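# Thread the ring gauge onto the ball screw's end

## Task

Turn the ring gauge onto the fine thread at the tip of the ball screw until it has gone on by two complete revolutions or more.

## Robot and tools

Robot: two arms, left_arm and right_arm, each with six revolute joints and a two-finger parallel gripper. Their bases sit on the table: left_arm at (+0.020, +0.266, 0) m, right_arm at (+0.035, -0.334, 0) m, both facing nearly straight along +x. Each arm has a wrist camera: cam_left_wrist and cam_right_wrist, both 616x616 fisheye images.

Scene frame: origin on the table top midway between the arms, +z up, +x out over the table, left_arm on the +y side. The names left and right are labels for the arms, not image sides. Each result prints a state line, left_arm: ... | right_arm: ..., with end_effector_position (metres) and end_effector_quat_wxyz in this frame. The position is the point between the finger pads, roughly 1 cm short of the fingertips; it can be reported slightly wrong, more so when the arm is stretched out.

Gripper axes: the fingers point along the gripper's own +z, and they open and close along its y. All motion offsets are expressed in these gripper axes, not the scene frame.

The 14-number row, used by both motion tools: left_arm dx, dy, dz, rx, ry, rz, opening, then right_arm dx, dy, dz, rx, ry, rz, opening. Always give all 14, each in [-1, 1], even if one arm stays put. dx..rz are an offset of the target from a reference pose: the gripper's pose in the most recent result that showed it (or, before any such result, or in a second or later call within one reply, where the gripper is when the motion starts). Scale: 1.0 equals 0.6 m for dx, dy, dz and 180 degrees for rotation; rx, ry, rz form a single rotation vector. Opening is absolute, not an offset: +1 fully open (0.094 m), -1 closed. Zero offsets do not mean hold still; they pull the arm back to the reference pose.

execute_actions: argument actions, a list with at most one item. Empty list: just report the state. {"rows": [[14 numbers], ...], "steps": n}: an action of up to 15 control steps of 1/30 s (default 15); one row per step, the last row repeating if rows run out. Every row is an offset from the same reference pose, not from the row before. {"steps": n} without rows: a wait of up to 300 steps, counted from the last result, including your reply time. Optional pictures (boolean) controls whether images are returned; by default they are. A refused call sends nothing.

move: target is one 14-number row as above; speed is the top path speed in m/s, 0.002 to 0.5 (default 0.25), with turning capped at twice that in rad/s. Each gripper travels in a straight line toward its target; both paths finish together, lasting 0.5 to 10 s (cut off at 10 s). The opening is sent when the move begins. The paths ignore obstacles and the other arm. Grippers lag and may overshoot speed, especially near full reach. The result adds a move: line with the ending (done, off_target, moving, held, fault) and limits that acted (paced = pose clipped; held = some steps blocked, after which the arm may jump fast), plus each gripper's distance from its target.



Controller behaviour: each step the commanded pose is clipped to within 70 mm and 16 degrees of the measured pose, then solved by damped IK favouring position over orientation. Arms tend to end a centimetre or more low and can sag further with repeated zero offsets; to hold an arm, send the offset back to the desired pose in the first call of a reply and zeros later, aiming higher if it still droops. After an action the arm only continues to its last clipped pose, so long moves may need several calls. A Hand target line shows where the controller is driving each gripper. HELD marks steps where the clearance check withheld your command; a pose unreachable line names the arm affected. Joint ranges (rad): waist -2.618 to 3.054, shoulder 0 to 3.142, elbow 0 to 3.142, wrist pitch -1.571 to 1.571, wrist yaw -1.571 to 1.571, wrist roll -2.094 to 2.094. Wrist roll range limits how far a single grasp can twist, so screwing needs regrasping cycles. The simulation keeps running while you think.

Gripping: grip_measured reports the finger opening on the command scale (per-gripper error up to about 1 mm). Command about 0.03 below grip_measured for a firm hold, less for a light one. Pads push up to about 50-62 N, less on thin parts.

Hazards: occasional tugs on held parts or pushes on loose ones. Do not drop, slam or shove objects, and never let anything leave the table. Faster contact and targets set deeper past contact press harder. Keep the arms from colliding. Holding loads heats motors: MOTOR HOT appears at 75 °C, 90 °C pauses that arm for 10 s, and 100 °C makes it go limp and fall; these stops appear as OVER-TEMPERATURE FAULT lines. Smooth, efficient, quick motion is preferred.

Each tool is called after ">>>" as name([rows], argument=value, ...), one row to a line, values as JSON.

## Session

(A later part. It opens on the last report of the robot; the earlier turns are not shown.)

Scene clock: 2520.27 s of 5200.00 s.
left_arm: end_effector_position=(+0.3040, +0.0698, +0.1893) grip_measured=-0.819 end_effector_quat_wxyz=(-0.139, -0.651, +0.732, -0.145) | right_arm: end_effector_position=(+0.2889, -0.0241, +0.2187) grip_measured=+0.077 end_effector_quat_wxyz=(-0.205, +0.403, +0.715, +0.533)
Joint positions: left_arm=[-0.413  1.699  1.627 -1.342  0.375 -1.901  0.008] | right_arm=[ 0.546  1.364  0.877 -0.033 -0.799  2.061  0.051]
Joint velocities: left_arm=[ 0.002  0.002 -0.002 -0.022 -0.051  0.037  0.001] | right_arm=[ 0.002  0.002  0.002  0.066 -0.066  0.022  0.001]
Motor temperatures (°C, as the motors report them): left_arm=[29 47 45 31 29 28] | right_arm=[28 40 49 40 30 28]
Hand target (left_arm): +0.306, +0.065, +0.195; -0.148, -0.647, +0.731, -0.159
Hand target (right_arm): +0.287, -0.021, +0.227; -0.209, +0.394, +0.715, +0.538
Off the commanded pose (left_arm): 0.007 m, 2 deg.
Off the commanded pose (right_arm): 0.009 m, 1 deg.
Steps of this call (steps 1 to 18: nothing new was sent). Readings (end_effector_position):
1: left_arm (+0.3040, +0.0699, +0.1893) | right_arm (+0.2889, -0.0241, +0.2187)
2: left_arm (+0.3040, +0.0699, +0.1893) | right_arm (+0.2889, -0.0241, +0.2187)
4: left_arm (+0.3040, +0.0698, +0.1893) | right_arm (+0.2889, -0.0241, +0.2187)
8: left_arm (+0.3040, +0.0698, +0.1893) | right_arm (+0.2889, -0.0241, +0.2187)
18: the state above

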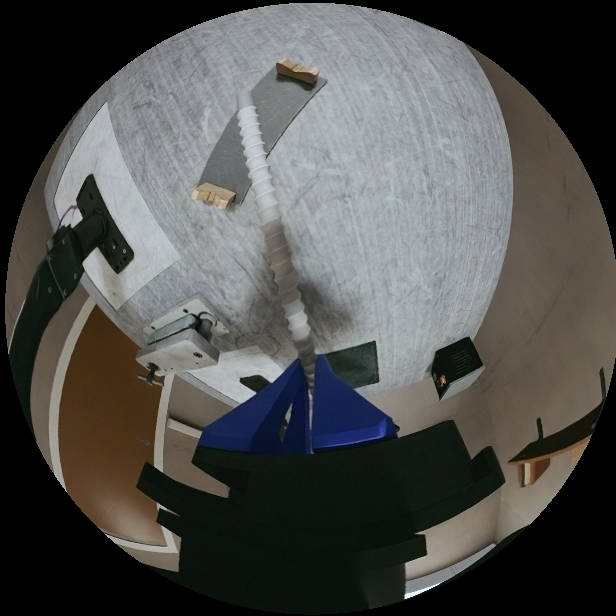

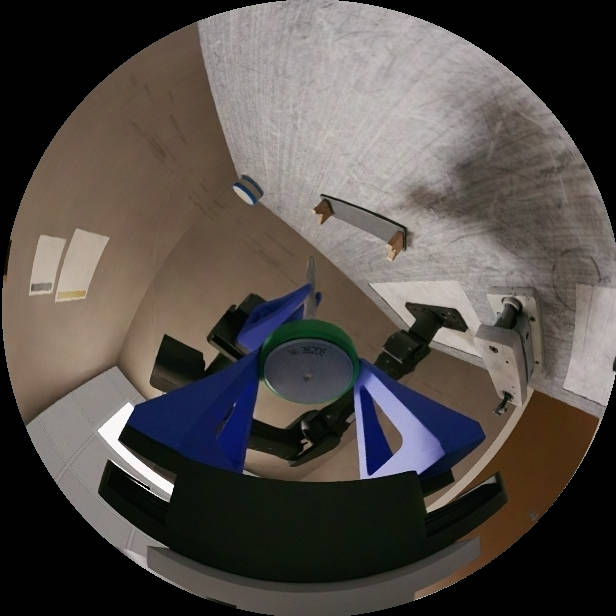

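>>> execute_actions([
  {"rows": [[0.0108,-0.0039,-0.0051,0.0027,0.011,0.0019,-0.87,0.0134,0.0056,-0.0007,-0.0014,0.0057,-0.0035,0.04],[0.0108,-0.0039,-0.0051,0.0027,0.011,0.0019,-0.87,0.0126,0.005,-0.0009,-0.0011,0.0052,-0.003,0.04],[0.0108,-0.0039,-0.0051,0.0027,0.011,0.0019,-0.87,0.0117,0.0044,-0.0012,-0.0007,0.0047,-0.0024,0.04],[0.0108,-0.0039,-0.0051,0.0027,0.011,0.0019,-0.87,0.0109,0.0038,-0.0015,-0.0003,0.0042,-0.0019,0.04],[0.0108,-0.0039,-0.0051,0.0027,0.011,0.0019,-0.87,0.01,0.0033,-0.0018,0.0001,0.0037,-0.0014,0.04],[0.0108,-0.0039,-0.0051,0.0027,0.011,0.0019,-0.87,0.0091,0.0027,-0.002,0.0004,0.0032,-0.0009,0.04],[0.0108,-0.0039,-0.0051,0.0027,0.011,0.0019,-0.87,0.0083,0.0021,-0.0023,0.0008,0.0027,-0.0004,0.04],[0.0108,-0.0039,-0.0051,0.0027,0.011,0.0019,-0.87,0.0074,0.0015,-0.0026,0.0012,0.0022,0.0002,0.04],[0.0108,-0.0039,-0.0051,0.0027,0.011,0.0019,-0.87,0.0066,0.0009,-0.0028,0.0015,0.0017,0.0007,0.04],[0.0108,-0.0039,-0.0051,0.0027,0.011,0.0019,-0.87,0.0057,0.0003,-0.0031,0.0019,0.0012,0.0012,0.04]], "steps": 15},
], pictures=false)

>>> execute_actions([
  {"rows": [[0.0108,-0.0039,-0.0051,0.0027,0.011,0.0019,-0.87,0.0076,0.0041,-0.0031,-0.0007,0.0025,-0.0018,0.05],[0.0108,-0.0039,-0.0051,0.0027,0.011,0.0019,-0.87,0.0076,0.0041,-0.0031,-0.0007,0.0025,-0.0018,0.06],[0.0108,-0.0039,-0.0051,0.0027,0.011,0.0019,-0.87,0.0076,0.0041,-0.0031,-0.0007,0.0025,-0.0018,0.07],[0.0108,-0.0039,-0.0051,0.0027,0.011,0.0019,-0.87,0.0076,0.0041,-0.0031,-0.0007,0.0025,-0.0018,0.08],[0.0108,-0.0039,-0.0051,0.0027,0.011,0.0019,-0.87,0.0076,0.0041,-0.0031,-0.0007,0.0025,-0.0018,0.09],[0.0108,-0.0039,-0.0051,0.0027,0.011,0.0019,-0.87,0.0076,0.0041,-0.0031,-0.0007,0.0025,-0.0018,0.12],[0.0108,-0.0039,-0.0051,0.0027,0.011,0.0019,-0.87,0.0076,0.0041,-0.0031,-0.0007,0.0025,-0.0018,0.18],[0.0108,-0.0039,-0.0051,0.0027,0.011,0.0019,-0.87,0.0076,0.0041,-0.0031,-0.0007,0.0025,-0.0018,0.26],[0.0108,-0.0039,-0.0051,0.0027,0.011,0.0019,-0.87,0.0076,0.0041,-0.0031,-0.0007,0.0025,-0.0018,0.35],[0.0108,-0.0039,-0.0051,0.0027,0.011,0.0019,-0.87,0.0076,0.0041,-0.0031,-0.0007,0.0025,-0.0018,0.45],[0.0108,-0.0039,-0.0051,0.0027,0.011,0.0019,-0.87,0.0076,0.0041,-0.0031,-0.0007,0.0025,-0.0018,0.55]], "steps": 12},
], pictures=false)

>>> execute_actions([
  {"rows": [[0.0108,-0.0039,-0.0051,0.0027,0.011,0.0019,-0.87,0.0076,0.0035,-0.0032,-0.0002,0.0026,-0.0093,0.55],[0.0108,-0.0039,-0.0051,0.0027,0.011,0.0019,-0.87,0.0077,0.0022,-0.0034,0.0009,0.0029,-0.0183,0.55],[0.0108,-0.0039,-0.0051,0.0027,0.011,0.0019,-0.87,0.0078,0.001,-0.0036,0.002,0.0031,-0.0293,0.55],[0.0108,-0.0039,-0.0051,0.0027,0.011,0.0019,-0.87,0.0079,-0.0003,-0.0036,0.003,0.0033,-0.0403,0.55],[0.0108,-0.0039,-0.0051,0.0027,0.011,0.0019,-0.87,0.0079,-0.0013,-0.0036,0.0038,0.0035,-0.0515,0.55],[0.0108,-0.0039,-0.0051,0.0027,0.011,0.0019,-0.87,0.008,-0.0022,-0.0036,0.0047,0.0036,-0.0628,0.55],[0.0108,-0.0039,-0.0051,0.0027,0.011,0.0019,-0.87,0.008,-0.0022,-0.0036,0.0047,0.0036,-0.0748,0.55],[0.0108,-0.0039,-0.0051,0.0027,0.011,0.0019,-0.87,0.008,-0.0022,-0.0036,0.0046,0.0037,-0.0868,0.55],[0.0108,-0.0039,-0.0051,0.0027,0.011,0.0019,-0.87,0.008,-0.0022,-0.0036,0.0045,0.0038,-0.0988,0.55],[0.0108,-0.0039,-0.0051,0.0027,0.011,0.0019,-0.87,0.008,-0.0022,-0.0036,0.0045,0.0039,-0.1108,0.55],[0.0108,-0.0039,-0.0051,0.0027,0.011,0.0019,-0.87,0.008,-0.0022,-0.0036,0.0044,0.004,-0.1228,0.55],[0.0108,-0.0039,-0.0051,0.0027,0.011,0.0019,-0.87,0.008,-0.0022,-0.0036,0.0043,0.0041,-0.1348,0.55],[0.0108,-0.0039,-0.0051,0.0027,0.011,0.0019,-0.87,0.008,-0.0022,-0.0036,0.0042,0.0042,-0.1468,0.55],[0.0108,-0.0039,-0.0051,0.0027,0.011,0.0019,-0.87,0.008,-0.0022,-0.0036,0.0042,0.0042,-0.1588,0.55],[0.0108,-0.0039,-0.0051,0.0027,0.011,0.0019,-0.87,0.008,-0.0022,-0.0036,0.0041,0.0043,-0.1708,0.55]], "steps": 15},
], pictures=false)

>>> execute_actions([
  {"rows": [[0.0108,-0.0039,-0.0051,0.0027,0.011,0.0019,-0.87,0.0083,0.0007,-0.0036,0.0025,0.0054,-0.0708,0.55],[0.0108,-0.0039,-0.0051,0.0027,0.011,0.0019,-0.87,0.0083,0.0007,-0.0036,0.0025,0.0054,-0.0828,0.55],[0.0108,-0.0039,-0.0051,0.0027,0.011,0.0019,-0.87,0.0083,0.0007,-0.0036,0.0025,0.0054,-0.0948,0.55],[0.0108,-0.0039,-0.0051,0.0027,0.011,0.0019,-0.87,0.0083,0.0007,-0.0036,0.0025,0.0054,-0.1068,0.55],[0.0108,-0.0039,-0.0051,0.0027,0.011,0.0019,-0.87,0.0083,0.0007,-0.0036,0.0025,0.0054,-0.1188,0.55],[0.0108,-0.0039,-0.0051,0.0027,0.011,0.0019,-0.87,0.0083,0.0007,-0.0036,0.0025,0.0054,-0.1308,0.55],[0.0108,-0.0039,-0.0051,0.0027,0.011,0.0019,-0.87,0.0083,0.0007,-0.0036,0.0025,0.0054,-0.1428,0.55],[0.0108,-0.0039,-0.0051,0.0027,0.011,0.0019,-0.87,0.0083,0.0007,-0.0036,0.0025,0.0054,-0.1548,0.55],[0.0108,-0.0039,-0.0051,0.0027,0.011,0.0019,-0.87,0.0083,0.0007,-0.0036,0.0025,0.0054,-0.1668,0.55],[0.0108,-0.0039,-0.0051,0.0027,0.011,0.0019,-0.87,0.0083,0.0007,-0.0036,0.0025,0.0054,-0.1788,0.55],[0.0108,-0.0039,-0.0051,0.0027,0.011,0.0019,-0.87,0.0083,0.0007,-0.0036,0.0025,0.0054,-0.1908,0.55],[0.0108,-0.0039,-0.0051,0.0027,0.011,0.0019,-0.87,0.0083,0.0007,-0.0036,0.0025,0.0054,-0.2028,0.55],[0.0108,-0.0039,-0.0051,0.0027,0.011,0.0019,-0.87,0.0083,0.0007,-0.0036,0.0025,0.0054,-0.2148,0.55],[0.0108,-0.0039,-0.0051,0.0027,0.011,0.0019,-0.87,0.0083,0.0007,-0.0036,0.0025,0.0054,-0.2268,0.55],[0.0108,-0.0039,-0.0051,0.0027,0.011,0.0019,-0.87,0.0083,0.0007,-0.0036,0.0025,0.0054,-0.2388,0.55]], "steps": 15},
], pictures=false)

>>> execute_actions([
  {"rows": [[0.0108,-0.0039,-0.0051,0.0027,0.011,0.0019,-0.87,0.0066,0.005,-0.0036,-0.0007,0.0059,-0.0708,0.55],[0.0108,-0.0039,-0.0051,0.0027,0.011,0.0019,-0.87,0.0066,0.005,-0.0036,-0.0007,0.0059,-0.0828,0.55],[0.0108,-0.0039,-0.0051,0.0027,0.011,0.0019,-0.87,0.0066,0.005,-0.0036,-0.0007,0.0059,-0.0948,0.55],[0.0108,-0.0039,-0.0051,0.0027,0.011,0.0019,-0.87,0.0066,0.005,-0.0036,-0.0007,0.0059,-0.1068,0.55],[0.0108,-0.0039,-0.0051,0.0027,0.011,0.0019,-0.87,0.0066,0.005,-0.0036,-0.0007,0.0059,-0.1188,0.55],[0.0108,-0.0039,-0.0051,0.0027,0.011,0.0019,-0.87,0.0066,0.005,-0.0036,-0.0007,0.0059,-0.1308,0.55],[0.0108,-0.0039,-0.0051,0.0027,0.011,0.0019,-0.87,0.0066,0.005,-0.0036,-0.0007,0.0059,-0.1428,0.55],[0.0108,-0.0039,-0.0051,0.0027,0.011,0.0019,-0.87,0.0066,0.005,-0.0036,-0.0007,0.0059,-0.1548,0.55],[0.0108,-0.0039,-0.0051,0.0027,0.011,0.0019,-0.87,0.0066,0.005,-0.0036,-0.0007,0.0059,-0.1668,0.55],[0.0108,-0.0039,-0.0051,0.0027,0.011,0.0019,-0.87,0.0066,0.005,-0.0036,-0.0007,0.0059,-0.1788,0.55],[0.0108,-0.0039,-0.0051,0.0027,0.011,0.0019,-0.87,0.0066,0.005,-0.0036,-0.0007,0.0059,-0.1908,0.55],[0.0108,-0.0039,-0.0051,0.0027,0.011,0.0019,-0.87,0.0066,0.005,-0.0036,-0.0007,0.0059,-0.2028,0.55],[0.0108,-0.0039,-0.0051,0.0027,0.011,0.0019,-0.87,0.0066,0.005,-0.0036,-0.0007,0.0059,-0.2148,0.55],[0.0108,-0.0039,-0.0051,0.0027,0.011,0.0019,-0.87,0.0066,0.005,-0.0036,-0.0007,0.0059,-0.2268,0.55],[0.0108,-0.0039,-0.0051,0.0027,0.011,0.0019,-0.87,0.0066,0.005,-0.0036,-0.0007,0.0059,-0.2388,0.55]], "steps": 15},
], pictures=false)

>>> execute_actions([
  {"rows": [[0.0108,-0.0039,-0.0051,0.0027,0.011,0.0019,-0.87,0.003,0.0077,-0.0036,-0.0037,0.0046,-0.0708,0.55],[0.0108,-0.0039,-0.0051,0.0027,0.011,0.0019,-0.87,0.003,0.0077,-0.0036,-0.0037,0.0046,-0.0828,0.55],[0.0108,-0.0039,-0.0051,0.0027,0.011,0.0019,-0.87,0.003,0.0077,-0.0036,-0.0037,0.0046,-0.0948,0.55],[0.0108,-0.0039,-0.0051,0.0027,0.011,0.0019,-0.87,0.003,0.0077,-0.0036,-0.0037,0.0046,-0.1068,0.55],[0.0108,-0.0039,-0.0051,0.0027,0.011,0.0019,-0.87,0.003,0.0077,-0.0036,-0.0037,0.0046,-0.1188,0.55],[0.0108,-0.0039,-0.0051,0.0027,0.011,0.0019,-0.87,0.003,0.0077,-0.0036,-0.0037,0.0046,-0.1308,0.55],[0.0108,-0.0039,-0.0051,0.0027,0.011,0.0019,-0.87,0.003,0.0077,-0.0036,-0.0037,0.0046,-0.1428,0.55],[0.0108,-0.0039,-0.0051,0.0027,0.011,0.0019,-0.87,0.003,0.0077,-0.0036,-0.0037,0.0046,-0.1548,0.55],[0.0108,-0.0039,-0.0051,0.0027,0.011,0.0019,-0.87,0.003,0.0077,-0.0036,-0.0037,0.0046,-0.1668,0.55],[0.0108,-0.0039,-0.0051,0.0027,0.011,0.0019,-0.87,0.003,0.0077,-0.0036,-0.0037,0.0046,-0.1788,0.55],[0.0108,-0.0039,-0.0051,0.0027,0.011,0.0019,-0.87,0.003,0.0077,-0.0036,-0.0037,0.0046,-0.1908,0.55],[0.0108,-0.0039,-0.0051,0.0027,0.011,0.0019,-0.87,0.003,0.0077,-0.0036,-0.0037,0.0046,-0.2028,0.55],[0.0108,-0.0039,-0.0051,0.0027,0.011,0.0019,-0.87,0.003,0.0077,-0.0036,-0.0037,0.0046,-0.2148,0.55],[0.0108,-0.0039,-0.0051,0.0027,0.011,0.0019,-0.87,0.003,0.0077,-0.0036,-0.0037,0.0046,-0.2268,0.55],[0.0108,-0.0039,-0.0051,0.0027,0.011,0.0019,-0.87,0.003,0.0077,-0.0036,-0.0037,0.0046,-0.2388,0.55]], "steps": 15},
], pictures=false)

>>> execute_actions([
  {"rows": [[0.0108,-0.0039,-0.0051,0.0027,0.011,0.0019,-0.87,-0.0002,0.0081,-0.0036,-0.0058,0.0028,-0.0699,0.55],[0.0108,-0.0039,-0.0051,0.0027,0.011,0.0019,-0.87,-0.0002,0.0081,-0.0036,-0.0058,0.0028,-0.0819,0.55],[0.0108,-0.0039,-0.0051,0.0027,0.011,0.0019,-0.87,-0.0002,0.0081,-0.0036,-0.0058,0.0028,-0.0939,0.55],[0.0108,-0.0039,-0.0051,0.0027,0.011,0.0019,-0.87,-0.0002,0.0081,-0.0036,-0.0058,0.0028,-0.1059,0.55],[0.0108,-0.0039,-0.0051,0.0027,0.011,0.0019,-0.87,-0.0002,0.0081,-0.0036,-0.0058,0.0028,-0.1179,0.55],[0.0108,-0.0039,-0.0051,0.0027,0.011,0.0019,-0.87,-0.0002,0.0081,-0.0036,-0.0058,0.0028,-0.1299,0.55],[0.0108,-0.0039,-0.0051,0.0027,0.011,0.0019,-0.87,-0.0002,0.0081,-0.0036,-0.0058,0.0028,-0.1419,0.55],[0.0108,-0.0039,-0.0051,0.0027,0.011,0.0019,-0.87,-0.0002,0.0081,-0.0036,-0.0058,0.0028,-0.1539,0.55],[0.0108,-0.0039,-0.0051,0.0027,0.011,0.0019,-0.87,-0.0002,0.0081,-0.0036,-0.0058,0.0028,-0.1659,0.55],[0.0108,-0.0039,-0.0051,0.0027,0.011,0.0019,-0.87,-0.0002,0.0081,-0.0036,-0.0058,0.0028,-0.1779,0.55],[0.0108,-0.0039,-0.0051,0.0027,0.011,0.0019,-0.87,-0.0002,0.0081,-0.0036,-0.0058,0.0028,-0.1899,0.55],[0.0108,-0.0039,-0.0051,0.0027,0.011,0.0019,-0.87,-0.0002,0.0081,-0.0036,-0.0058,0.0028,-0.2019,0.55],[0.0108,-0.0039,-0.0051,0.0027,0.011,0.0019,-0.87,-0.0002,0.0081,-0.0036,-0.0058,0.0028,-0.2139,0.55],[0.0108,-0.0039,-0.0051,0.0027,0.011,0.0019,-0.87,-0.0002,0.0081,-0.0036,-0.0058,0.0028,-0.2259,0.55],[0.0108,-0.0039,-0.0051,0.0027,0.011,0.0019,-0.87,-0.0002,0.0081,-0.0036,-0.0058,0.0028,-0.2379,0.55]], "steps": 15},
], pictures=false)

>>> execute_actions([
  {"rows": [[0.0108,-0.0039,-0.0051,0.0027,0.011,0.0019,-0.87,-0.0028,0.0077,-0.0036,-0.0074,0.0002,-0.0685,0.55],[0.0108,-0.0039,-0.0051,0.0027,0.011,0.0019,-0.87,-0.0028,0.0077,-0.0036,-0.0074,0.0002,-0.0805,0.55],[0.0108,-0.0039,-0.0051,0.0027,0.011,0.0019,-0.87,-0.0028,0.0077,-0.0036,-0.0074,0.0002,-0.0925,0.55],[0.0108,-0.0039,-0.0051,0.0027,0.011,0.0019,-0.87,-0.0028,0.0077,-0.0036,-0.0074,0.0002,-0.1045,0.55],[0.0108,-0.0039,-0.0051,0.0027,0.011,0.0019,-0.87,-0.0028,0.0077,-0.0036,-0.0074,0.0002,-0.1165,0.55],[0.0108,-0.0039,-0.0051,0.0027,0.011,0.0019,-0.87,-0.0028,0.0077,-0.0036,-0.0074,0.0002,-0.1285,0.55],[0.0108,-0.0039,-0.0051,0.0027,0.011,0.0019,-0.87,-0.0028,0.0077,-0.0036,-0.0074,0.0002,-0.1405,0.55],[0.0108,-0.0039,-0.0051,0.0027,0.011,0.0019,-0.87,-0.0028,0.0077,-0.0036,-0.0074,0.0002,-0.1525,0.55],[0.0108,-0.0039,-0.0051,0.0027,0.011,0.0019,-0.87,-0.0028,0.0077,-0.0036,-0.0074,0.0002,-0.1645,0.55],[0.0108,-0.0039,-0.0051,0.0027,0.011,0.0019,-0.87,-0.0028,0.0077,-0.0036,-0.0074,0.0002,-0.1765,0.55],[0.0108,-0.0039,-0.0051,0.0027,0.011,0.0019,-0.87,-0.0028,0.0077,-0.0036,-0.0074,0.0002,-0.1885,0.55],[0.0108,-0.0039,-0.0051,0.0027,0.011,0.0019,-0.87,-0.0028,0.0077,-0.0036,-0.0074,0.0002,-0.2005,0.55],[0.0108,-0.0039,-0.0051,0.0027,0.011,0.0019,-0.87,-0.0028,0.0077,-0.0036,-0.0074,0.0002,-0.2125,0.55],[0.0108,-0.0039,-0.0051,0.0027,0.011,0.0019,-0.87,-0.0028,0.0077,-0.0036,-0.0074,0.0002,-0.2245,0.55],[0.0108,-0.0039,-0.0051,0.0027,0.011,0.0019,-0.87,-0.0028,0.0077,-0.0036,-0.0074,0.0002,-0.2365,0.55]], "steps": 15},
], pictures=false)

>>> execute_actions([
  {"rows": [[0.0108,-0.0039,-0.0051,0.0027,0.011,0.0019,-0.87,-0.006,0.0062,-0.0036,-0.0072,-0.0035,-0.0676,0.55],[0.0108,-0.0039,-0.0051,0.0027,0.011,0.0019,-0.87,-0.006,0.0062,-0.0036,-0.0072,-0.0035,-0.0796,0.55],[0.0108,-0.0039,-0.0051,0.0027,0.011,0.0019,-0.87,-0.006,0.0062,-0.0036,-0.0072,-0.0035,-0.0916,0.55],[0.0108,-0.0039,-0.0051,0.0027,0.011,0.0019,-0.87,-0.006,0.0062,-0.0036,-0.0072,-0.0035,-0.1036,0.55],[0.0108,-0.0039,-0.0051,0.0027,0.011,0.0019,-0.87,-0.006,0.0062,-0.0036,-0.0072,-0.0035,-0.1156,0.55],[0.0108,-0.0039,-0.0051,0.0027,0.011,0.0019,-0.87,-0.006,0.0062,-0.0036,-0.0072,-0.0035,-0.1276,0.55],[0.0108,-0.0039,-0.0051,0.0027,0.011,0.0019,-0.87,-0.006,0.0062,-0.0036,-0.0072,-0.0035,-0.1396,0.55],[0.0108,-0.0039,-0.0051,0.0027,0.011,0.0019,-0.87,-0.006,0.0062,-0.0036,-0.0072,-0.0035,-0.1516,0.55],[0.0108,-0.0039,-0.0051,0.0027,0.011,0.0019,-0.87,-0.006,0.0062,-0.0036,-0.0072,-0.0035,-0.1636,0.55],[0.0108,-0.0039,-0.0051,0.0027,0.011,0.0019,-0.87,-0.006,0.0062,-0.0036,-0.0072,-0.0035,-0.1756,0.55],[0.0108,-0.0039,-0.0051,0.0027,0.011,0.0019,-0.87,-0.006,0.0062,-0.0036,-0.0072,-0.0035,-0.1876,0.55],[0.0108,-0.0039,-0.0051,0.0027,0.011,0.0019,-0.87,-0.006,0.0062,-0.0036,-0.0072,-0.0035,-0.1996,0.55],[0.0108,-0.0039,-0.0051,0.0027,0.011,0.0019,-0.87,-0.006,0.0062,-0.0036,-0.0072,-0.0035,-0.2116,0.55],[0.0108,-0.0039,-0.0051,0.0027,0.011,0.0019,-0.87,-0.006,0.0062,-0.0036,-0.0072,-0.0035,-0.2236,0.55],[0.0108,-0.0039,-0.0051,0.0027,0.011,0.0019,-0.87,-0.006,0.0062,-0.0036,-0.0072,-0.0035,-0.2356,0.55]], "steps": 15},
], pictures=false)

>>> execute_actions([
  {"rows": [[0.0108,-0.0039,-0.0051,0.0027,0.011,0.0019,-0.87,-0.0084,0.0021,-0.0036,-0.0049,-0.0063,-0.0676,0.55],[0.0108,-0.0039,-0.0051,0.0027,0.011,0.0019,-0.87,-0.0084,0.0021,-0.0036,-0.0049,-0.0063,-0.0776,0.55],[0.0108,-0.0039,-0.0051,0.0027,0.011,0.0019,-0.87,-0.0084,0.0021,-0.0036,-0.0049,-0.0063,-0.0866,0.55],[0.0108,-0.0039,-0.0051,0.0027,0.011,0.0019,-0.87,-0.0078,0.0005,-0.0036,-0.0039,-0.0056,-0.0956,0.55],[0.0108,-0.0039,-0.0051,0.0027,0.011,0.0019,-0.87,-0.0073,-0.001,-0.0035,-0.0029,-0.005,-0.1037,0.55],[0.0108,-0.0039,-0.0051,0.0027,0.011,0.0019,-0.87,-0.0067,-0.0026,-0.0035,-0.0019,-0.0043,-0.1107,0.55],[0.0108,-0.0039,-0.0051,0.0027,0.011,0.0019,-0.87,-0.0062,-0.0042,-0.0035,-0.0008,-0.0036,-0.1167,0.55],[0.0108,-0.0039,-0.0051,0.0027,0.011,0.0019,-0.87,-0.0056,-0.0057,-0.0034,0.0002,-0.003,-0.1218,0.55],[0.0108,-0.0039,-0.0051,0.0027,0.011,0.0019,-0.87,-0.0051,-0.0073,-0.0034,0.0012,-0.0023,-0.1256,0.55],[0.0108,-0.0039,-0.0051,0.0027,0.011,0.0019,-0.87,-0.0051,-0.0073,-0.0034,0.0012,-0.0023,-0.1275,0.55],[0.0108,-0.0039,-0.0051,0.0027,0.011,0.0019,-0.87,-0.0051,-0.0073,-0.0034,0.0012,-0.0023,-0.129,0.55],[0.0108,-0.0039,-0.0051,0.0027,0.011,0.0019,-0.87,-0.0051,-0.0073,-0.0034,0.0012,-0.0023,-0.13,0.55]], "steps": 15},
], pictures=false)

>>> wait(seconds=0.5)

>>> zoom_image(camera="cam_right_wrist", region=[230, 240, 390, 400])

Scene clock: 2632.57 s of 5200.00 s.
left_arm: end_effector_position=(+0.3040, +0.0698, +0.1893) grip_measured=-0.819 end_effector_quat_wxyz=(-0.139, -0.651, +0.732, -0.145) | right_arm: end_effector_position=(+0.2888, -0.0242, +0.2185) grip_measured=+0.077 end_effector_quat_wxyz=(-0.206, +0.404, +0.715, +0.533)
Joint positions: left_arm=[-0.413  1.699  1.627 -1.342  0.375 -1.901  0.008] | right_arm=[ 0.546  1.364  0.877 -0.035 -0.799  2.063  0.051]
Joint velocities: left_arm=[-0.017  0.007  0.002  0.051 -0.022 -0.037 -0.001] | right_arm=[-0.002  0.012  0.002 -0.022  0.022  0.037 -0.   ]
Motor temperatures (°C, as the motors report them): left_arm=[29 47 45 31 29 28] | right_arm=[28 40 50 41 30 28]
Hand target (left_arm): +0.306, +0.065, +0.195; -0.149, -0.647, +0.731, -0.159
Hand target (right_arm): +0.287, -0.025, +0.222; -0.209, +0.402, +0.715, +0.532
Off the commanded pose (left_arm): 0.008 m, 2 deg.
Off the commanded pose (right_arm): 0.004 m, 0 deg.
Steps of this call (steps 1 to 90: nothing new was sent; then 108.80 s passed at rest; steps 91 to 105: all 15 steps of this action). Readings (end_effector_position):
91: left_arm (+0.3040, +0.0698, +0.1893) | right_arm (+0.2889, -0.0241, +0.2187)
92: left_arm (+0.3040, +0.0698, +0.1893) | right_arm (+0.2889, -0.0241, +0.2187)
94: left_arm (+0.3040, +0.0698, +0.1893) | right_arm (+0.2889, -0.0241, +0.2187)
98: left_arm (+0.3040, +0.0698, +0.1893) | right_arm (+0.2889, -0.0241, +0.2187)
105: the state above

Scene clock: 2632.97 s of 5200.00 s.
left_arm: end_effector_position=(+0.3040, +0.0698, +0.1893) grip_measured=-0.819 end_effector_quat_wxyz=(-0.139, -0.651, +0.732, -0.145) | right_arm: end_effector_position=(+0.2888, -0.0242, +0.2185) grip_measured=+0.536 end_effector_quat_wxyz=(-0.206, +0.404, +0.715, +0.533)
Joint positions: left_arm=[-0.413  1.699  1.627 -1.342  0.375 -1.901  0.008] | right_arm=[ 0.546  1.364  0.877 -0.035 -0.799  2.063  0.072]
Joint velocities: left_arm=[-0.002 -0.007 -0.017 -0.066 -0.022  0.007 -0.   ] | right_arm=[ 0.002 -0.007 -0.007 -0.081 -0.066 -0.066  0.022]
Motor temperatures (°C, as the motors report them): left_arm=[29 47 45 31 29 28] | right_arm=[28 40 50 41 30 28]
Hand target (left_arm): +0.306, +0.065, +0.195; -0.149, -0.647, +0.731, -0.159
Hand target (right_arm): +0.288, -0.024, +0.224; -0.207, +0.400, +0.714, +0.536
Off the commanded pose (left_arm): 0.008 m, 2 deg.
Off the commanded pose (right_arm): 0.006 m, 1 deg.
Steps of this call (steps 1 to 12: all 12 steps of this action). Readings (end_effector_position):
1: left_arm (+0.3040, +0.0698, +0.1893) | right_arm (+0.2888, -0.0242, +0.2185)
2: left_arm (+0.3040, +0.0698, +0.1893) | right_arm (+0.2888, -0.0242, +0.2185)
4: left_arm (+0.3040, +0.0698, +0.1893) | right_arm (+0.2888, -0.0242, +0.2185)
8: left_arm (+0.3040, +0.0698, +0.1893) | right_arm (+0.2888, -0.0242, +0.2185)
12: the state above

Scene clock: 2633.47 s of 5200.00 s.
left_arm: end_effector_position=(+0.3040, +0.0698, +0.1893) grip_measured=-0.819 end_effector_quat_wxyz=(-0.139, -0.651, +0.732, -0.145) | right_arm: end_effector_position=(+0.2886, -0.0241, +0.2185) grip_measured=+0.547 end_effector_quat_wxyz=(-0.109, +0.270, +0.775, +0.561)
Joint positions: left_arm=[-0.413  1.699  1.627 -1.342  0.375 -1.901  0.008] | right_arm=[ 0.546  1.364  0.877 -0.035 -0.8    1.706  0.073]
Joint velocities: left_arm=[ 0.002 -0.012 -0.007 -0.051 -0.022  0.007 -0.001] | right_arm=[ 0.002  0.012  0.007 -0.051 -0.081 -1.048  0.   ]
Motor temperatures (°C, as the motors report them): left_arm=[29 47 45 31 29 28] | right_arm=[28 40 50 41 30 28]
Hand target (left_arm): +0.306, +0.065, +0.195; -0.149, -0.647, +0.731, -0.159
Hand target (right_arm): +0.285, -0.025, +0.222; -0.066, +0.203, +0.792, +0.572
Off the commanded pose (left_arm): 0.008 m, 2 deg.
Off the commanded pose (right_arm): 0.005 m, 10 deg.
Steps of this call (steps 1 to 15: all 15 steps of this action). Readings (end_effector_position):
1: left_arm (+0.3040, +0.0698, +0.1893) | right_arm (+0.2888, -0.0242, +0.2185)
2: left_arm (+0.3040, +0.0698, +0.1893) | right_arm (+0.2888, -0.0242, +0.2185)
4: left_arm (+0.3040, +0.0698, +0.1893) | right_arm (+0.2888, -0.0242, +0.2184)
8: left_arm (+0.3040, +0.0698, +0.1893) | right_arm (+0.2886, -0.0241, +0.2185)
15: the state above

Scene clock: 2633.97 s of 5200.00 s.
left_arm: end_effector_position=(+0.3040, +0.0698, +0.1893) grip_measured=-0.819 end_effector_quat_wxyz=(-0.139, -0.651, +0.732, -0.145) | right_arm: end_effector_position=(+0.2886, -0.0241, +0.2185) grip_measured=+0.547 end_effector_quat_wxyz=(+0.049, +0.048, +0.819, +0.569)
Joint positions: left_arm=[-0.413  1.699  1.627 -1.342  0.375 -1.901  0.008] | right_arm=[ 0.546  1.364  0.877 -0.035 -0.8    1.153  0.073]
Joint velocities: left_arm=[ 0.007  0.012 -0.017  0.022 -0.037 -0.066  0.002] | right_arm=[-0.027  0.012 -0.007 -0.022 -0.066 -1.048 -0.001]
Motor temperatures (°C, as the motors report them): left_arm=[29 47 45 31 29 28] | right_arm=[28 40 50 41 30 28]
Hand target (left_arm): +0.306, +0.065, +0.195; -0.149, -0.647, +0.731, -0.159
Hand target (right_arm): +0.284, -0.024, +0.222; +0.097, -0.027, +0.817, +0.567
Off the commanded pose (left_arm): 0.008 m, 2 deg.
Off the commanded pose (right_arm): 0.005 m, 11 deg.
Steps of this call (steps 1 to 15: all 15 steps of this action). Readings (end_effector_position):
1: left_arm (+0.3040, +0.0698, +0.1893) | right_arm (+0.2886, -0.0241, +0.2185)
2: left_arm (+0.3040, +0.0698, +0.1893) | right_arm (+0.2886, -0.0241, +0.2185)
4: left_arm (+0.3040, +0.0698, +0.1893) | right_arm (+0.2886, -0.0241, +0.2185)
8: left_arm (+0.3040, +0.0698, +0.1893) | right_arm (+0.2886, -0.0241, +0.2185)
15: the state above

Scene clock: 2634.47 s of 5200.00 s.
left_arm: end_effector_position=(+0.3040, +0.0698, +0.1893) grip_measured=-0.819 end_effector_quat_wxyz=(-0.139, -0.651, +0.732, -0.145) | right_arm: end_effector_position=(+0.2886, -0.0241, +0.2185) grip_measured=+0.547 end_effector_quat_wxyz=(+0.202, -0.178, +0.801, +0.534)
Joint positions: left_arm=[-0.413  1.699  1.627 -1.342  0.375 -1.901  0.008] | right_arm=[ 0.546  1.364  0.877 -0.035 -0.8    0.599  0.073]
Joint velocities: left_arm=[-0.007 -0.007  0.007  0.022  0.037 -0.022 -0.   ] | right_arm=[ 0.002  0.012 -0.002 -0.037  0.007 -1.092 -0.001]
Motor temperatures (°C, as the motors report them): left_arm=[29 47 45 31 29 28] | right_arm=[28 40 50 41 30 28]
Hand target (left_arm): +0.306, +0.065, +0.195; -0.149, -0.647, +0.731, -0.159
Hand target (right_arm): +0.285, -0.024, +0.222; +0.249, -0.250, +0.779, +0.519
Off the commanded pose (left_arm): 0.008 m, 2 deg.
Off the commanded pose (right_arm): 0.005 m, 11 deg.
Steps of this call (steps 1 to 15: all 15 steps of this action). Readings (end_effector_position):
1: left_arm (+0.3040, +0.0698, +0.1893) | right_arm (+0.2886, -0.0241, +0.2185)
2: left_arm (+0.3040, +0.0698, +0.1893) | right_arm (+0.2886, -0.0241, +0.2185)
4: left_arm (+0.3040, +0.0698, +0.1893) | right_arm (+0.2886, -0.0241, +0.2185)
8: left_arm (+0.3040, +0.0698, +0.1893) | right_arm (+0.2886, -0.0241, +0.2185)
15: the state above

Scene clock: 2634.97 s of 5200.00 s.
left_arm: end_effector_position=(+0.3040, +0.0698, +0.1893) grip_measured=-0.819 end_effector_quat_wxyz=(-0.139, -0.651, +0.732, -0.145) | right_arm: end_effector_position=(+0.2886, -0.0241, +0.2185) grip_measured=+0.547 end_effector_quat_wxyz=(+0.342, -0.391, +0.721, +0.458)
Joint positions: left_arm=[-0.413  1.699  1.627 -1.342  0.375 -1.901  0.008] | right_arm=[ 0.546  1.364  0.877 -0.035 -0.8    0.042  0.073]
Joint velocities: left_arm=[-0.002  0.007 -0.007  0.007 -0.022 -0.066  0.   ] | right_arm=[ 0.012 -0.017  0.002 -0.007 -0.081 -1.106  0.001]
Motor temperatures (°C, as the motors report them): left_arm=[29 47 45 31 29 28] | right_arm=[28 40 50 41 30 28]
Hand target (left_arm): +0.306, +0.065, +0.195; -0.149, -0.647, +0.731, -0.159
Hand target (right_arm): +0.285, -0.024, +0.222; +0.381, -0.453, +0.681, +0.431
Off the commanded pose (left_arm): 0.008 m, 2 deg.
Off the commanded pose (right_arm): 0.005 m, 11 deg.
Steps of this call (steps 1 to 15: all 15 steps of this action). Readings (end_effector_position):
1: left_arm (+0.3040, +0.0698, +0.1893) | right_arm (+0.2886, -0.0241, +0.2185)
2: left_arm (+0.3040, +0.0698, +0.1893) | right_arm (+0.2886, -0.0241, +0.2185)
4: left_arm (+0.3040, +0.0698, +0.1893) | right_arm (+0.2886, -0.0241, +0.2185)
8: left_arm (+0.3040, +0.0698, +0.1893) | right_arm (+0.2886, -0.0241, +0.2185)
15: the state above

Scene clock: 2635.47 s of 5200.00 s.
left_arm: end_effector_position=(+0.3040, +0.0698, +0.1893) grip_measured=-0.819 end_effector_quat_wxyz=(-0.139, -0.651, +0.732, -0.145) | right_arm: end_effector_position=(+0.2886, -0.0241, +0.2185) grip_measured=+0.547 end_effector_quat_wxyz=(-0.455, +0.576, -0.585, -0.345)
Joint positions: left_arm=[-0.413  1.699  1.627 -1.342  0.375 -1.901  0.008] | right_arm=[ 0.546  1.364  0.877 -0.035 -0.8   -0.52   0.073]
Joint velocities: left_arm=[-0.017  0.002  0.002  0.037  0.022 -0.051 -0.   ] | right_arm=[-0.012 -0.002 -0.002  0.007  0.066 -1.077  0.001]
Motor temperatures (°C, as the motors report them): left_arm=[29 47 45 31 29 28] | right_arm=[28 40 49 41 30 28]
Hand target (left_arm): +0.306, +0.065, +0.195; -0.149, -0.647, +0.731, -0.159
Hand target (right_arm): +0.284, -0.025, +0.221; -0.484, +0.623, -0.531, -0.310
Off the commanded pose (left_arm): 0.008 m, 2 deg.
Off the commanded pose (right_arm): 0.005 m, 11 deg.
Steps of this call (steps 1 to 15: all 15 steps of this action). Readings (end_effector_position):
1: left_arm (+0.3040, +0.0698, +0.1893) | right_arm (+0.2886, -0.0241, +0.2185)
2: left_arm (+0.3040, +0.0698, +0.1893) | right_arm (+0.2886, -0.0241, +0.2185)
4: left_arm (+0.3040, +0.0698, +0.1893) | right_arm (+0.2886, -0.0241, +0.2185)
8: left_arm (+0.3040, +0.0698, +0.1893) | right_arm (+0.2886, -0.0241, +0.2185)
15: the state above

Scene clock: 2635.97 s of 5200.00 s.
left_arm: end_effector_position=(+0.3040, +0.0698, +0.1893) grip_measured=-0.819 end_effector_quat_wxyz=(-0.139, -0.651, +0.732, -0.145) | right_arm: end_effector_position=(+0.2886, -0.0241, +0.2185) grip_measured=+0.547 end_effector_quat_wxyz=(-0.533, +0.716, -0.401, -0.205)
Joint positions: left_arm=[-0.413  1.699  1.627 -1.342  0.375 -1.901  0.008] | right_arm=[ 0.546  1.364  0.877 -0.035 -0.8   -1.085  0.073]
Joint velocities: left_arm=[-0.002  0.012 -0.007  0.022  0.051 -0.037  0.001] | right_arm=[ 0.002  0.007 -0.002  0.007  0.007 -1.121 -0.   ]
Motor temperatures (°C, as the motors report them): left_arm=[29 47 45 31 29 28] | right_arm=[28 40 49 41 30 28]
Hand target (left_arm): +0.306, +0.065, +0.195; -0.149, -0.647, +0.731, -0.159
Hand target (right_arm): +0.284, -0.025, +0.220; -0.549, +0.746, -0.339, -0.165
Off the commanded pose (left_arm): 0.008 m, 2 deg.
Off the commanded pose (right_arm): 0.005 m, 10 deg.
Steps of this call (steps 1 to 15: all 15 steps of this action). Readings (end_effector_position):
1: left_arm (+0.3040, +0.0698, +0.1893) | right_arm (+0.2886, -0.0241, +0.2185)
2: left_arm (+0.3040, +0.0698, +0.1893) | right_arm (+0.2886, -0.0241, +0.2185)
4: left_arm (+0.3040, +0.0698, +0.1893) | right_arm (+0.2886, -0.0241, +0.2185)
8: left_arm (+0.3040, +0.0698, +0.1893) | right_arm (+0.2886, -0.0241, +0.2185)
15: the state above

Scene clock: 2636.47 s of 5200.00 s.
left_arm: end_effector_position=(+0.3040, +0.0698, +0.1893) grip_measured=-0.819 end_effector_quat_wxyz=(-0.139, -0.651, +0.732, -0.145) | right_arm: end_effector_position=(+0.2886, -0.0241, +0.2185) grip_measured=+0.547 end_effector_quat_wxyz=(-0.569, +0.800, -0.185, -0.047)
Joint positions: left_arm=[-0.413  1.699  1.627 -1.342  0.375 -1.901  0.008] | right_arm=[ 0.546  1.364  0.877 -0.035 -0.8   -1.652  0.073]
Joint velocities: left_arm=[ 0.012 -0.002  0.007  0.022  0.022  0.066  0.   ] | right_arm=[-0.002  0.012 -0.007 -0.022 -0.066 -1.092 -0.001]
Motor temperatures (°C, as the motors report them): left_arm=[29 47 45 31 29 28] | right_arm=[28 40 49 41 30 28]
Hand target (left_arm): +0.306, +0.065, +0.195; -0.149, -0.647, +0.731, -0.159
Hand target (right_arm): +0.283, -0.025, +0.220; -0.572, +0.812, -0.118, -0.007
Off the commanded pose (left_arm): 0.008 m, 2 deg.
Off the commanded pose (right_arm): 0.006 m, 10 deg.
Steps of this call (steps 1 to 15: all 15 steps of this action). Readings (end_effector_position):
1: left_arm (+0.3040, +0.0698, +0.1893) | right_arm (+0.2886, -0.0241, +0.2185)
2: left_arm (+0.3040, +0.0698, +0.1893) | right_arm (+0.2886, -0.0241, +0.2185)
4: left_arm (+0.3040, +0.0698, +0.1893) | right_arm (+0.2886, -0.0241, +0.2185)
8: left_arm (+0.3040, +0.0698, +0.1893) | right_arm (+0.2886, -0.0241, +0.2185)
15: the state above

Scene clock: 2636.97 s of 5200.00 s.
left_arm: end_effector_position=(+0.3040, +0.0698, +0.1893) grip_measured=-0.819 end_effector_quat_wxyz=(-0.139, -0.651, +0.732, -0.145) | right_arm: end_effector_position=(+0.2886, -0.0241, +0.2185) grip_measured=+0.547 end_effector_quat_wxyz=(-0.568, +0.820, -0.034, +0.059)
Joint positions: left_arm=[-0.413  1.699  1.627 -1.342  0.375 -1.901  0.008] | right_arm=[ 0.546  1.364  0.877 -0.035 -0.8   -2.024  0.073]
Joint velocities: left_arm=[-0.007  0.007  0.002  0.051  0.022  0.066 -0.001] | right_arm=[ 0.002 -0.007  0.007 -0.022 -0.007 -0.286 -0.001]
Motor temperatures (°C, as the motors report them): left_arm=[29 47 45 31 29 28] | right_arm=[28 40 49 41 30 28]
Hand target (left_arm): +0.306, +0.065, +0.195; -0.149, -0.647, +0.731, -0.159
Hand target (right_arm): +0.287, -0.024, +0.224; -0.570, +0.819, -0.017, +0.067
Off the commanded pose (left_arm): 0.008 m, 2 deg.
Off the commanded pose (right_arm): 0.006 m, 2 deg.
Steps of this call (steps 1 to 15: all 15 steps of this action). Readings (end_effector_position):
1: left_arm (+0.3040, +0.0698, +0.1893) | right_arm (+0.2886, -0.0241, +0.2185)
2: left_arm (+0.3040, +0.0698, +0.1893) | right_arm (+0.2886, -0.0241, +0.2185)
4: left_arm (+0.3040, +0.0698, +0.1893) | right_arm (+0.2886, -0.0241, +0.2185)
8: left_arm (+0.3040, +0.0698, +0.1893) | right_arm (+0.2886, -0.0241, +0.2185)
15: the state above

Scene clock: 2637.47 s of 5200.00 s.
left_arm: end_effector_position=(+0.3040, +0.0698, +0.1893) grip_measured=-0.819 end_effector_quat_wxyz=(-0.139, -0.651, +0.732, -0.145) | right_arm: end_effector_position=(+0.2886, -0.0241, +0.2185) grip_measured=+0.547 end_effector_quat_wxyz=(-0.567, +0.820, -0.020, +0.068)
Joint positions: left_arm=[-0.413  1.699  1.627 -1.342  0.375 -1.901  0.008] | right_arm=[ 0.546  1.364  0.877 -0.035 -0.8   -2.057  0.073]
Joint velocities: left_arm=[ 0.012  0.007 -0.002 -0.007  0.007 -0.007 -0.   ] | right_arm=[-0.012  0.007 -0.007 -0.037 -0.081 -0.022 -0.   ]
Motor temperatures (°C, as the motors report them): left_arm=[29 47 45 31 29 28] | right_arm=[28 40 49 41 30 28]
Hand target (left_arm): +0.306, +0.065, +0.195; -0.149, -0.647, +0.731, -0.159
Hand target (right_arm): +0.287, -0.024, +0.224; -0.570, +0.819, -0.017, +0.067
Off the commanded pose (left_arm): 0.008 m, 2 deg.
Off the commanded pose (right_arm): 0.006 m, 1 deg.
Steps of this call (steps 1 to 15: nothing new was sent). Readings (end_effector_position):
1: left_arm (+0.3040, +0.0698, +0.1893) | right_arm (+0.2886, -0.0241, +0.2185)
2: left_arm (+0.3040, +0.0698, +0.1893) | right_arm (+0.2886, -0.0241, +0.2185)
4: left_arm (+0.3040, +0.0698, +0.1893) | right_arm (+0.2886, -0.0241, +0.2185)
8: left_arm (+0.3040, +0.0698, +0.1893) | right_arm (+0.2886, -0.0241, +0.2185)
15: the state above

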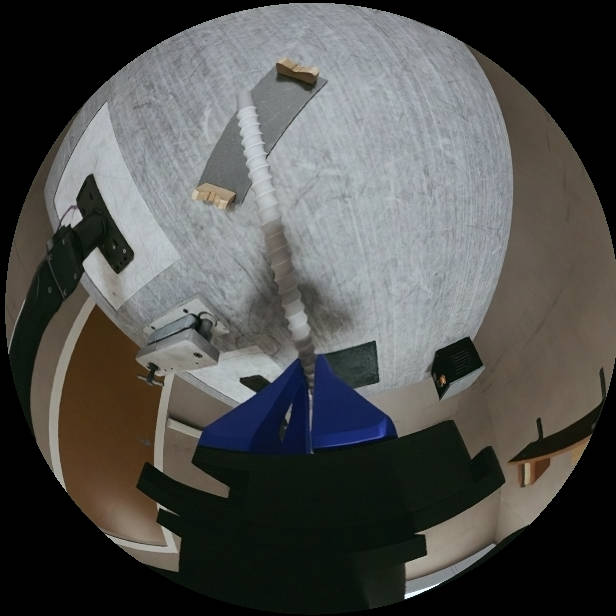

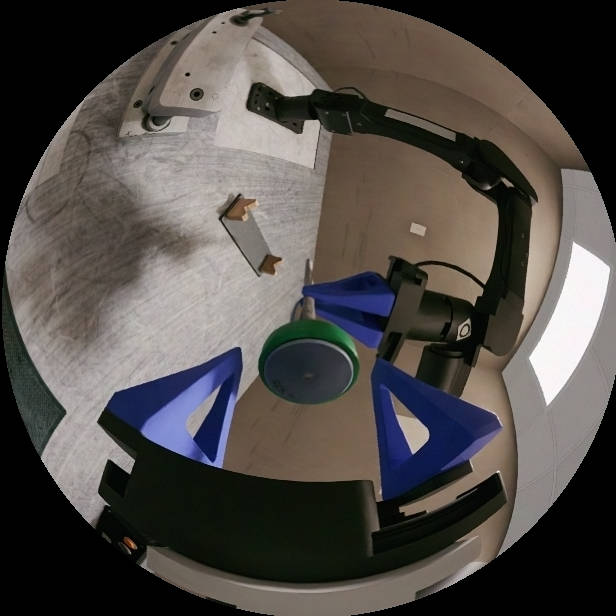

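Region (230, 240, 390, 400) of cam_right_wrist's 616x616 image, scaled by 3.150, with more detail than that image has.

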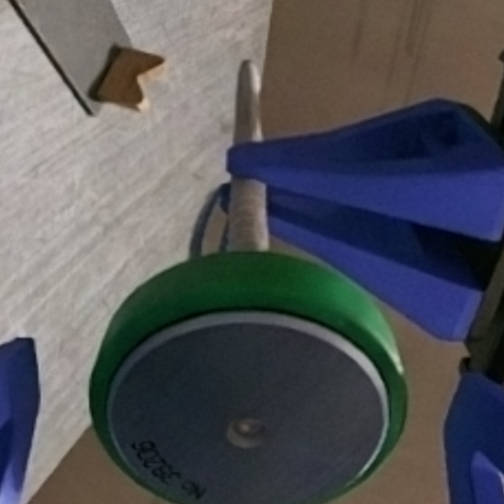

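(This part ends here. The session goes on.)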